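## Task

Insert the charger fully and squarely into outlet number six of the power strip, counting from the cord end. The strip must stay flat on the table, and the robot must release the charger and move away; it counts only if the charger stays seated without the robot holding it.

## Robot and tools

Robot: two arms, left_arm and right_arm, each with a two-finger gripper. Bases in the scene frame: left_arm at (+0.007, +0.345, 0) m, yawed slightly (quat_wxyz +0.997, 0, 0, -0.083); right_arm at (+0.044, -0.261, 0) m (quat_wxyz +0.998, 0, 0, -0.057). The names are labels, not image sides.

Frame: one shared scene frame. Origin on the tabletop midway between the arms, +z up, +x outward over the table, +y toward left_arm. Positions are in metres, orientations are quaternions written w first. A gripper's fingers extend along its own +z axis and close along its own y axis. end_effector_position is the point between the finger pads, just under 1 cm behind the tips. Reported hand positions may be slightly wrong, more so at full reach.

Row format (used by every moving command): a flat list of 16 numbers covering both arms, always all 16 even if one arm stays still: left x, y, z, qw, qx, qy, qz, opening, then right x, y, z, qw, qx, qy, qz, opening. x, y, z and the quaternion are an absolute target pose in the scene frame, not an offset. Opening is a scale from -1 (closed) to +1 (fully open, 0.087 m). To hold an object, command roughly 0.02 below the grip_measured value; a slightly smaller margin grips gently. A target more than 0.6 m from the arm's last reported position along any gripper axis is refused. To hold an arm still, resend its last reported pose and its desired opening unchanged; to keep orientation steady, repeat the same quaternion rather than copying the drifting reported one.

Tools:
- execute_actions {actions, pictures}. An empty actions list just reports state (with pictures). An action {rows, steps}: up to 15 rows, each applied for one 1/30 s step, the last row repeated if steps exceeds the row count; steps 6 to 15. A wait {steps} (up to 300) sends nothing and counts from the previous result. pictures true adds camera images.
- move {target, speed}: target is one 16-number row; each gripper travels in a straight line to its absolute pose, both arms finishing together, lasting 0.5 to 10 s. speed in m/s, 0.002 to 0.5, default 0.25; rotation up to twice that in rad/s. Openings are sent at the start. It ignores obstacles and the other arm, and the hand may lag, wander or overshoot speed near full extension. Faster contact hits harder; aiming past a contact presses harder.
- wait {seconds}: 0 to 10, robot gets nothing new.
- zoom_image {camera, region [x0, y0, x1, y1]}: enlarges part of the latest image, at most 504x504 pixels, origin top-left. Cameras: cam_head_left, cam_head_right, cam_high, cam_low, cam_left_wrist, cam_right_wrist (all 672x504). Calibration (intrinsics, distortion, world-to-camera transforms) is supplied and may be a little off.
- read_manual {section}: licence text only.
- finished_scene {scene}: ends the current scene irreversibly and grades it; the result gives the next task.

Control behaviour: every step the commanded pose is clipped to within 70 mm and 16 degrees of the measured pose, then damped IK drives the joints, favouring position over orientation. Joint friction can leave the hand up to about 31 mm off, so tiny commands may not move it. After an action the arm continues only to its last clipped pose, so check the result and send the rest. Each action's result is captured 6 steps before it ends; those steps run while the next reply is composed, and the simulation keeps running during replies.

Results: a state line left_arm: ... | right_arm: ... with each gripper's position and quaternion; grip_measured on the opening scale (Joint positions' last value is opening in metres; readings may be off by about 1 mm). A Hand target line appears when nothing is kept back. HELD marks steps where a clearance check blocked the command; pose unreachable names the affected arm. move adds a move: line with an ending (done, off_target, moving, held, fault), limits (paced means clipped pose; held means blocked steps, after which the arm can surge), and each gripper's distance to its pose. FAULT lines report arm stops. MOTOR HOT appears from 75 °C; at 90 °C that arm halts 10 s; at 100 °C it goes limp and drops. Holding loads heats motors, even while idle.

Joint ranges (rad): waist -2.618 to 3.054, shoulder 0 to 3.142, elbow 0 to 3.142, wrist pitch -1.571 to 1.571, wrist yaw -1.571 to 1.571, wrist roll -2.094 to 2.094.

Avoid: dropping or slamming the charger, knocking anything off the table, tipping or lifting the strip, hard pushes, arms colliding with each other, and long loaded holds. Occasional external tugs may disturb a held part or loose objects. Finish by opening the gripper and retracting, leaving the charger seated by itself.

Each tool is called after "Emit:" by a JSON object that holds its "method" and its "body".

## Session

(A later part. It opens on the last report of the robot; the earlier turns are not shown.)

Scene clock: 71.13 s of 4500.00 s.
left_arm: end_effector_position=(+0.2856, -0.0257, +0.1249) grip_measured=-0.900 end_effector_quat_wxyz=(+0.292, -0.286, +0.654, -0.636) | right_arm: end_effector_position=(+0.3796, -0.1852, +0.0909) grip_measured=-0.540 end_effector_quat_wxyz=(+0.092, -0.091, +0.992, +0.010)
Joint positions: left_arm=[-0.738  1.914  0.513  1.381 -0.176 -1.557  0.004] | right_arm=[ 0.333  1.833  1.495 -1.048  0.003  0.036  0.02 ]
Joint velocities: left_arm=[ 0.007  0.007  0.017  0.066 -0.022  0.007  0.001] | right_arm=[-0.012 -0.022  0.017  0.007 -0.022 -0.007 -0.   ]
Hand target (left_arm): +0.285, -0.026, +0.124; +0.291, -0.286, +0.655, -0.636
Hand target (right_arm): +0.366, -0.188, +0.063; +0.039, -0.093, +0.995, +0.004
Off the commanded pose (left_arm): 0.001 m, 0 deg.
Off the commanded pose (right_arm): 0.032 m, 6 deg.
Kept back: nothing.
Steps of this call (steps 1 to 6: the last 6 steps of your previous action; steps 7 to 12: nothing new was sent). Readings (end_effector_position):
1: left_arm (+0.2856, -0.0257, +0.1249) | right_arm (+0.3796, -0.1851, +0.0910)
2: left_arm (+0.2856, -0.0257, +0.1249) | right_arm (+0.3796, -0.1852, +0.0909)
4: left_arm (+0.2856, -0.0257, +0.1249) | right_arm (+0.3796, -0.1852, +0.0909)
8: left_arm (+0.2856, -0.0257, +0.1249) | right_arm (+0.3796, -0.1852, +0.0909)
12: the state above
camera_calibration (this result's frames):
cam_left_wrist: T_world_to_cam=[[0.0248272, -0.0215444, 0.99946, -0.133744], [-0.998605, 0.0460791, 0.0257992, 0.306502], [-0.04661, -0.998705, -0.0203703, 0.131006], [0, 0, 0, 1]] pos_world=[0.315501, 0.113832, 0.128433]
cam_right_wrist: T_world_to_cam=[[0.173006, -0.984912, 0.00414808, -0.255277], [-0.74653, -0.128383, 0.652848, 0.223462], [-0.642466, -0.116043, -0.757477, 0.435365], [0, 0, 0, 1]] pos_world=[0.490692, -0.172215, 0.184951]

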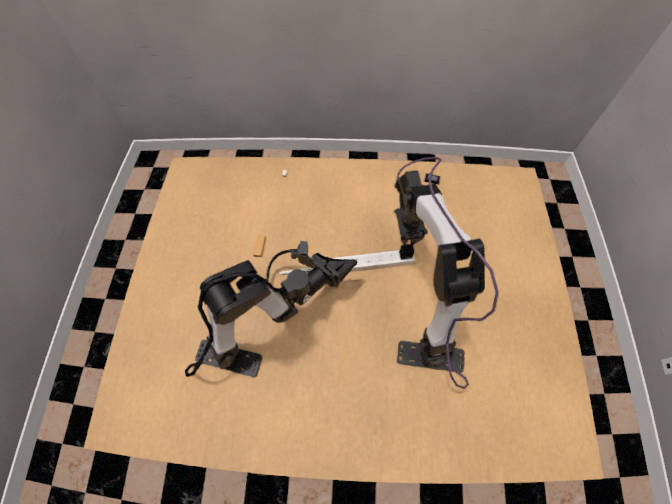

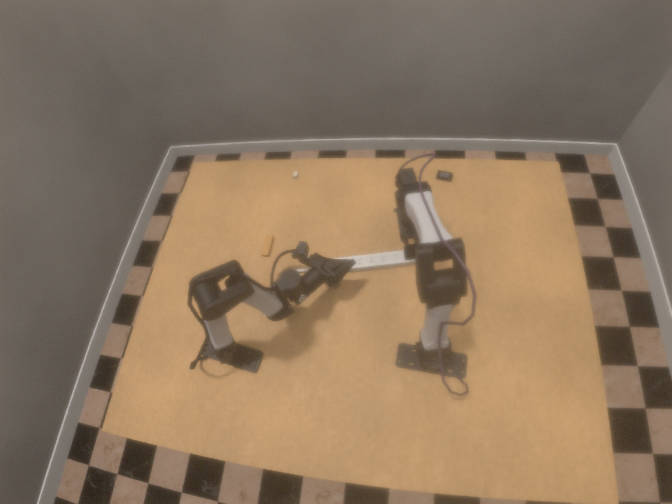

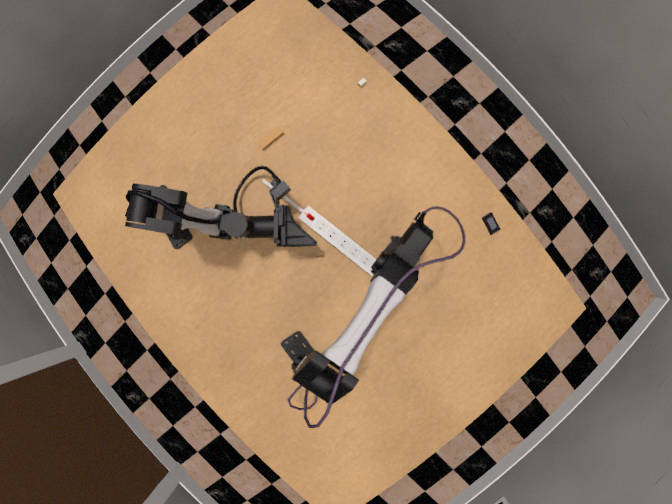

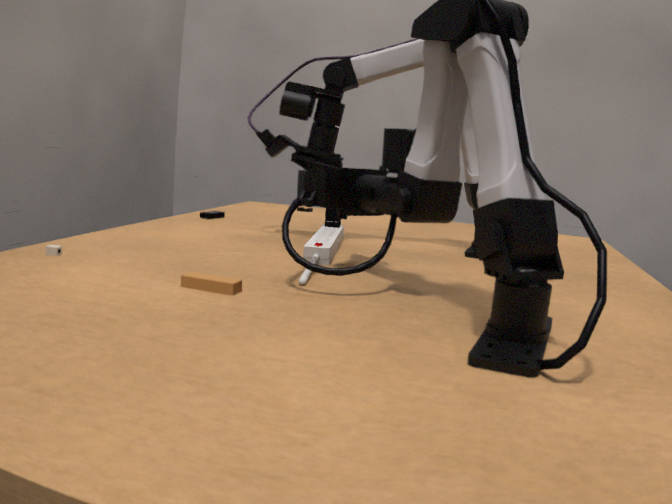

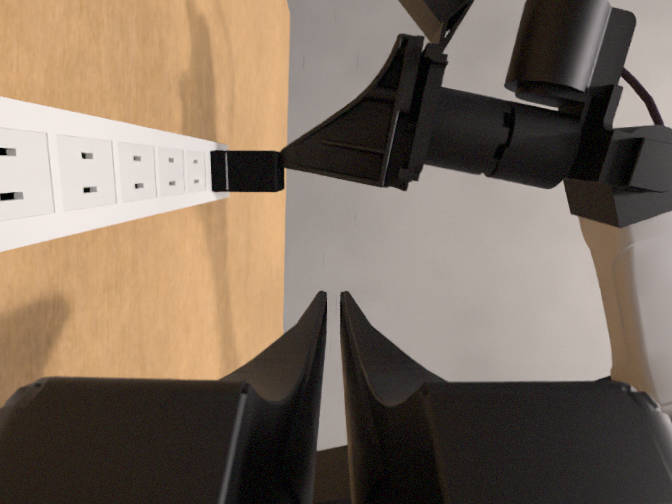

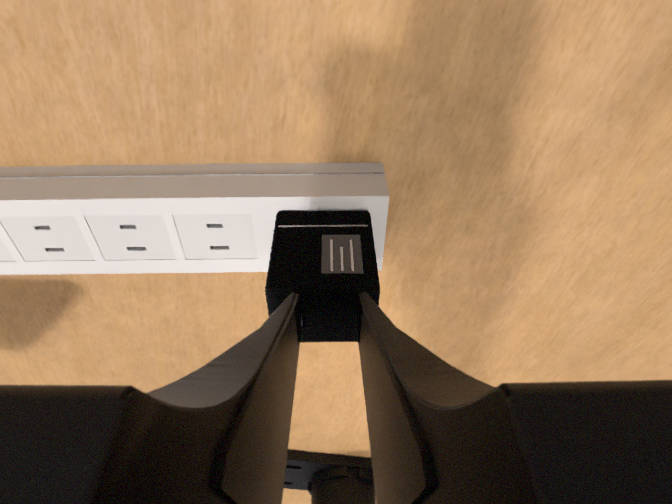

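Emit:
{"method": "move", "body": {"target": [0.25, 0.12, 0.2, 0.291, -0.286, 0.655, -0.636, -0.9, 0.36, -0.2, 0.2, 0.092, -0.091, 0.992, 0.010, -0.54], "speed": 0.2}}

Scene clock: 73.20 s of 4500.00 s.
left_arm: end_effector_position=(+0.2497, +0.1192, +0.1941) grip_measured=-0.900 end_effector_quat_wxyz=(+0.285, -0.291, +0.657, -0.635) | right_arm: end_effector_position=(+0.3563, -0.1979, +0.1918) grip_measured=-0.540 end_effector_quat_wxyz=(+0.082, -0.094, +0.992, +0.007)
Joint positions: left_arm=[-0.338  0.957  0.189  0.736  0.229 -1.559  0.004] | right_arm=[ 0.314  1.792  1.848 -1.462  0.003  0.012  0.02 ]
Joint velocities: left_arm=[-0.017 -0.017 -0.002 -0.022 -0.007  0.081  0.   ] | right_arm=[-0.002 -0.022  0.007 -0.125  0.022 -0.066  0.   ]
Hand target (left_arm): +0.251, +0.121, +0.200; +0.290, -0.287, +0.654, -0.637
Hand target (right_arm): +0.358, -0.201, +0.200; +0.093, -0.091, +0.991, +0.010
Off the commanded pose (left_arm): 0.006 m, 1 deg.
Off the commanded pose (right_arm): 0.009 m, 1 deg.
Kept back: nothing.
move: done
camera_calibration (this result's frames):
cam_left_wrist: T_world_to_cam=[[0.041499, -0.0198996, 0.99894, -0.203173], [-0.9978, 0.0509188, 0.0424659, 0.258167], [-0.0517099, -0.998505, -0.0177427, 0.276279], [0, 0, 0, 1]] pos_world=[0.280317, 0.258677, 0.196897]
cam_right_wrist: T_world_to_cam=[[0.177643, -0.984053, 0.00905663, -0.266511], [-0.733922, -0.126347, 0.667379, 0.131688], [-0.655592, -0.125202, -0.744663, 0.495815], [0, 0, 0, 1]] pos_world=[0.469045, -0.183545, 0.283744]

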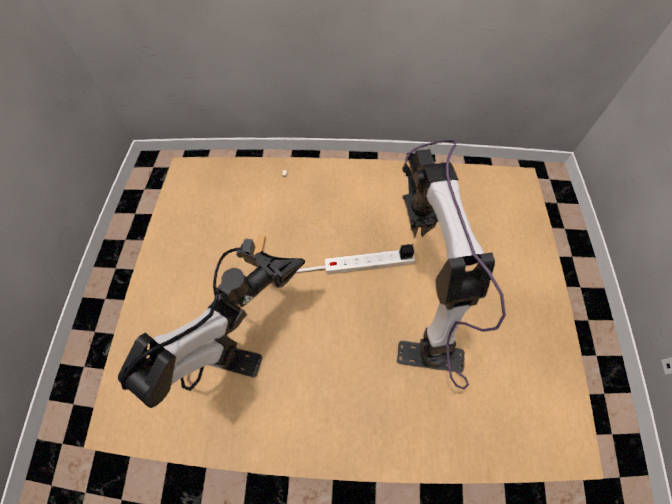

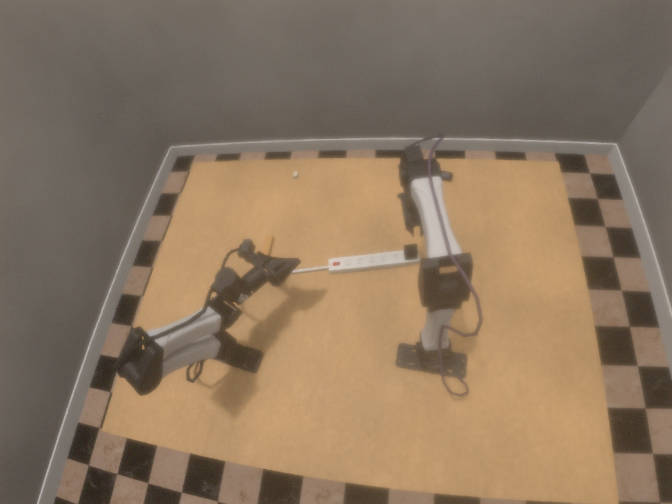

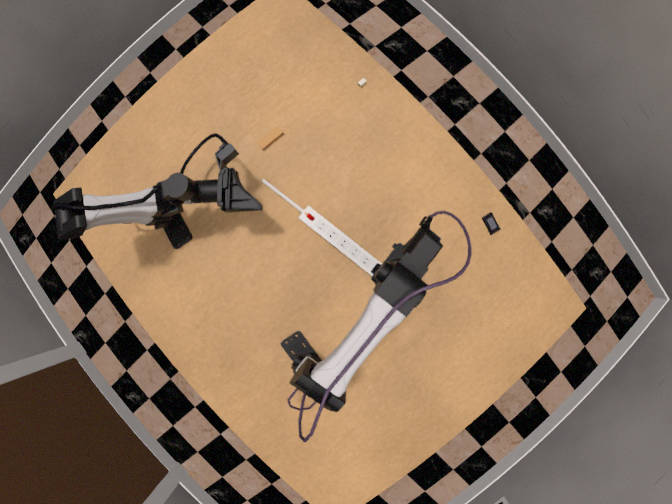

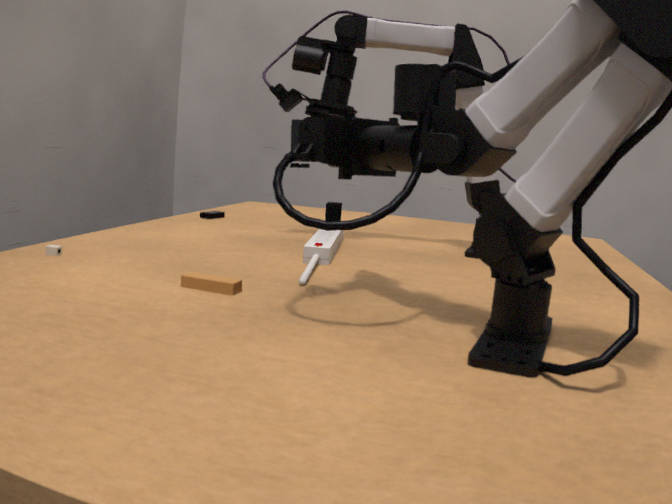

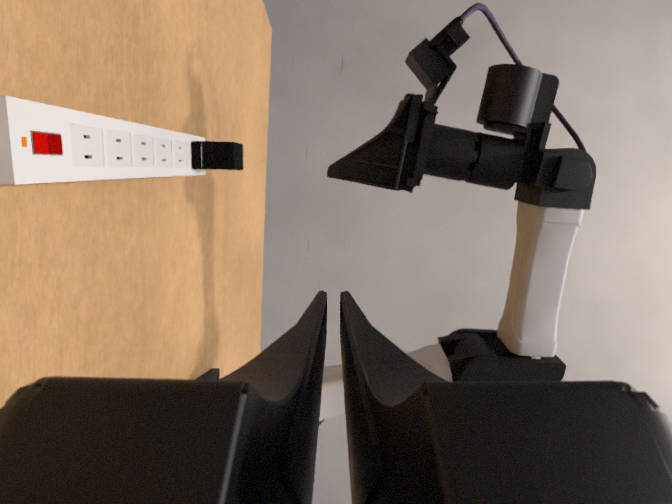

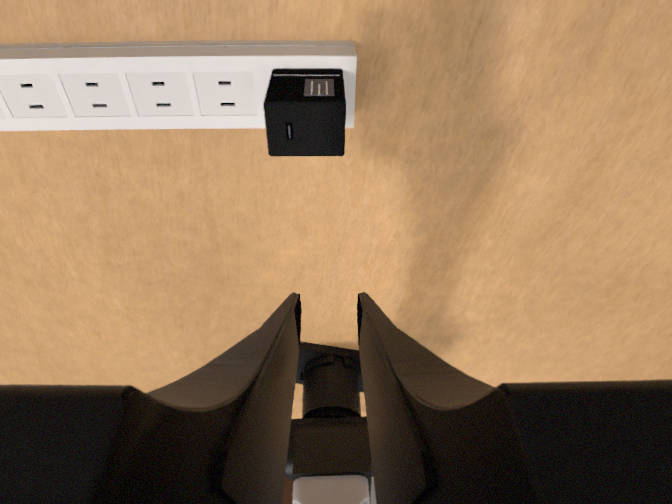

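The charger sits in the sixth outlet (5 free outlets visible from the switch/cord end), and both arms are clear.

Emit:
{"method": "finished_scene", "body": {"scene": 1}}

The scene is finished: the task was done.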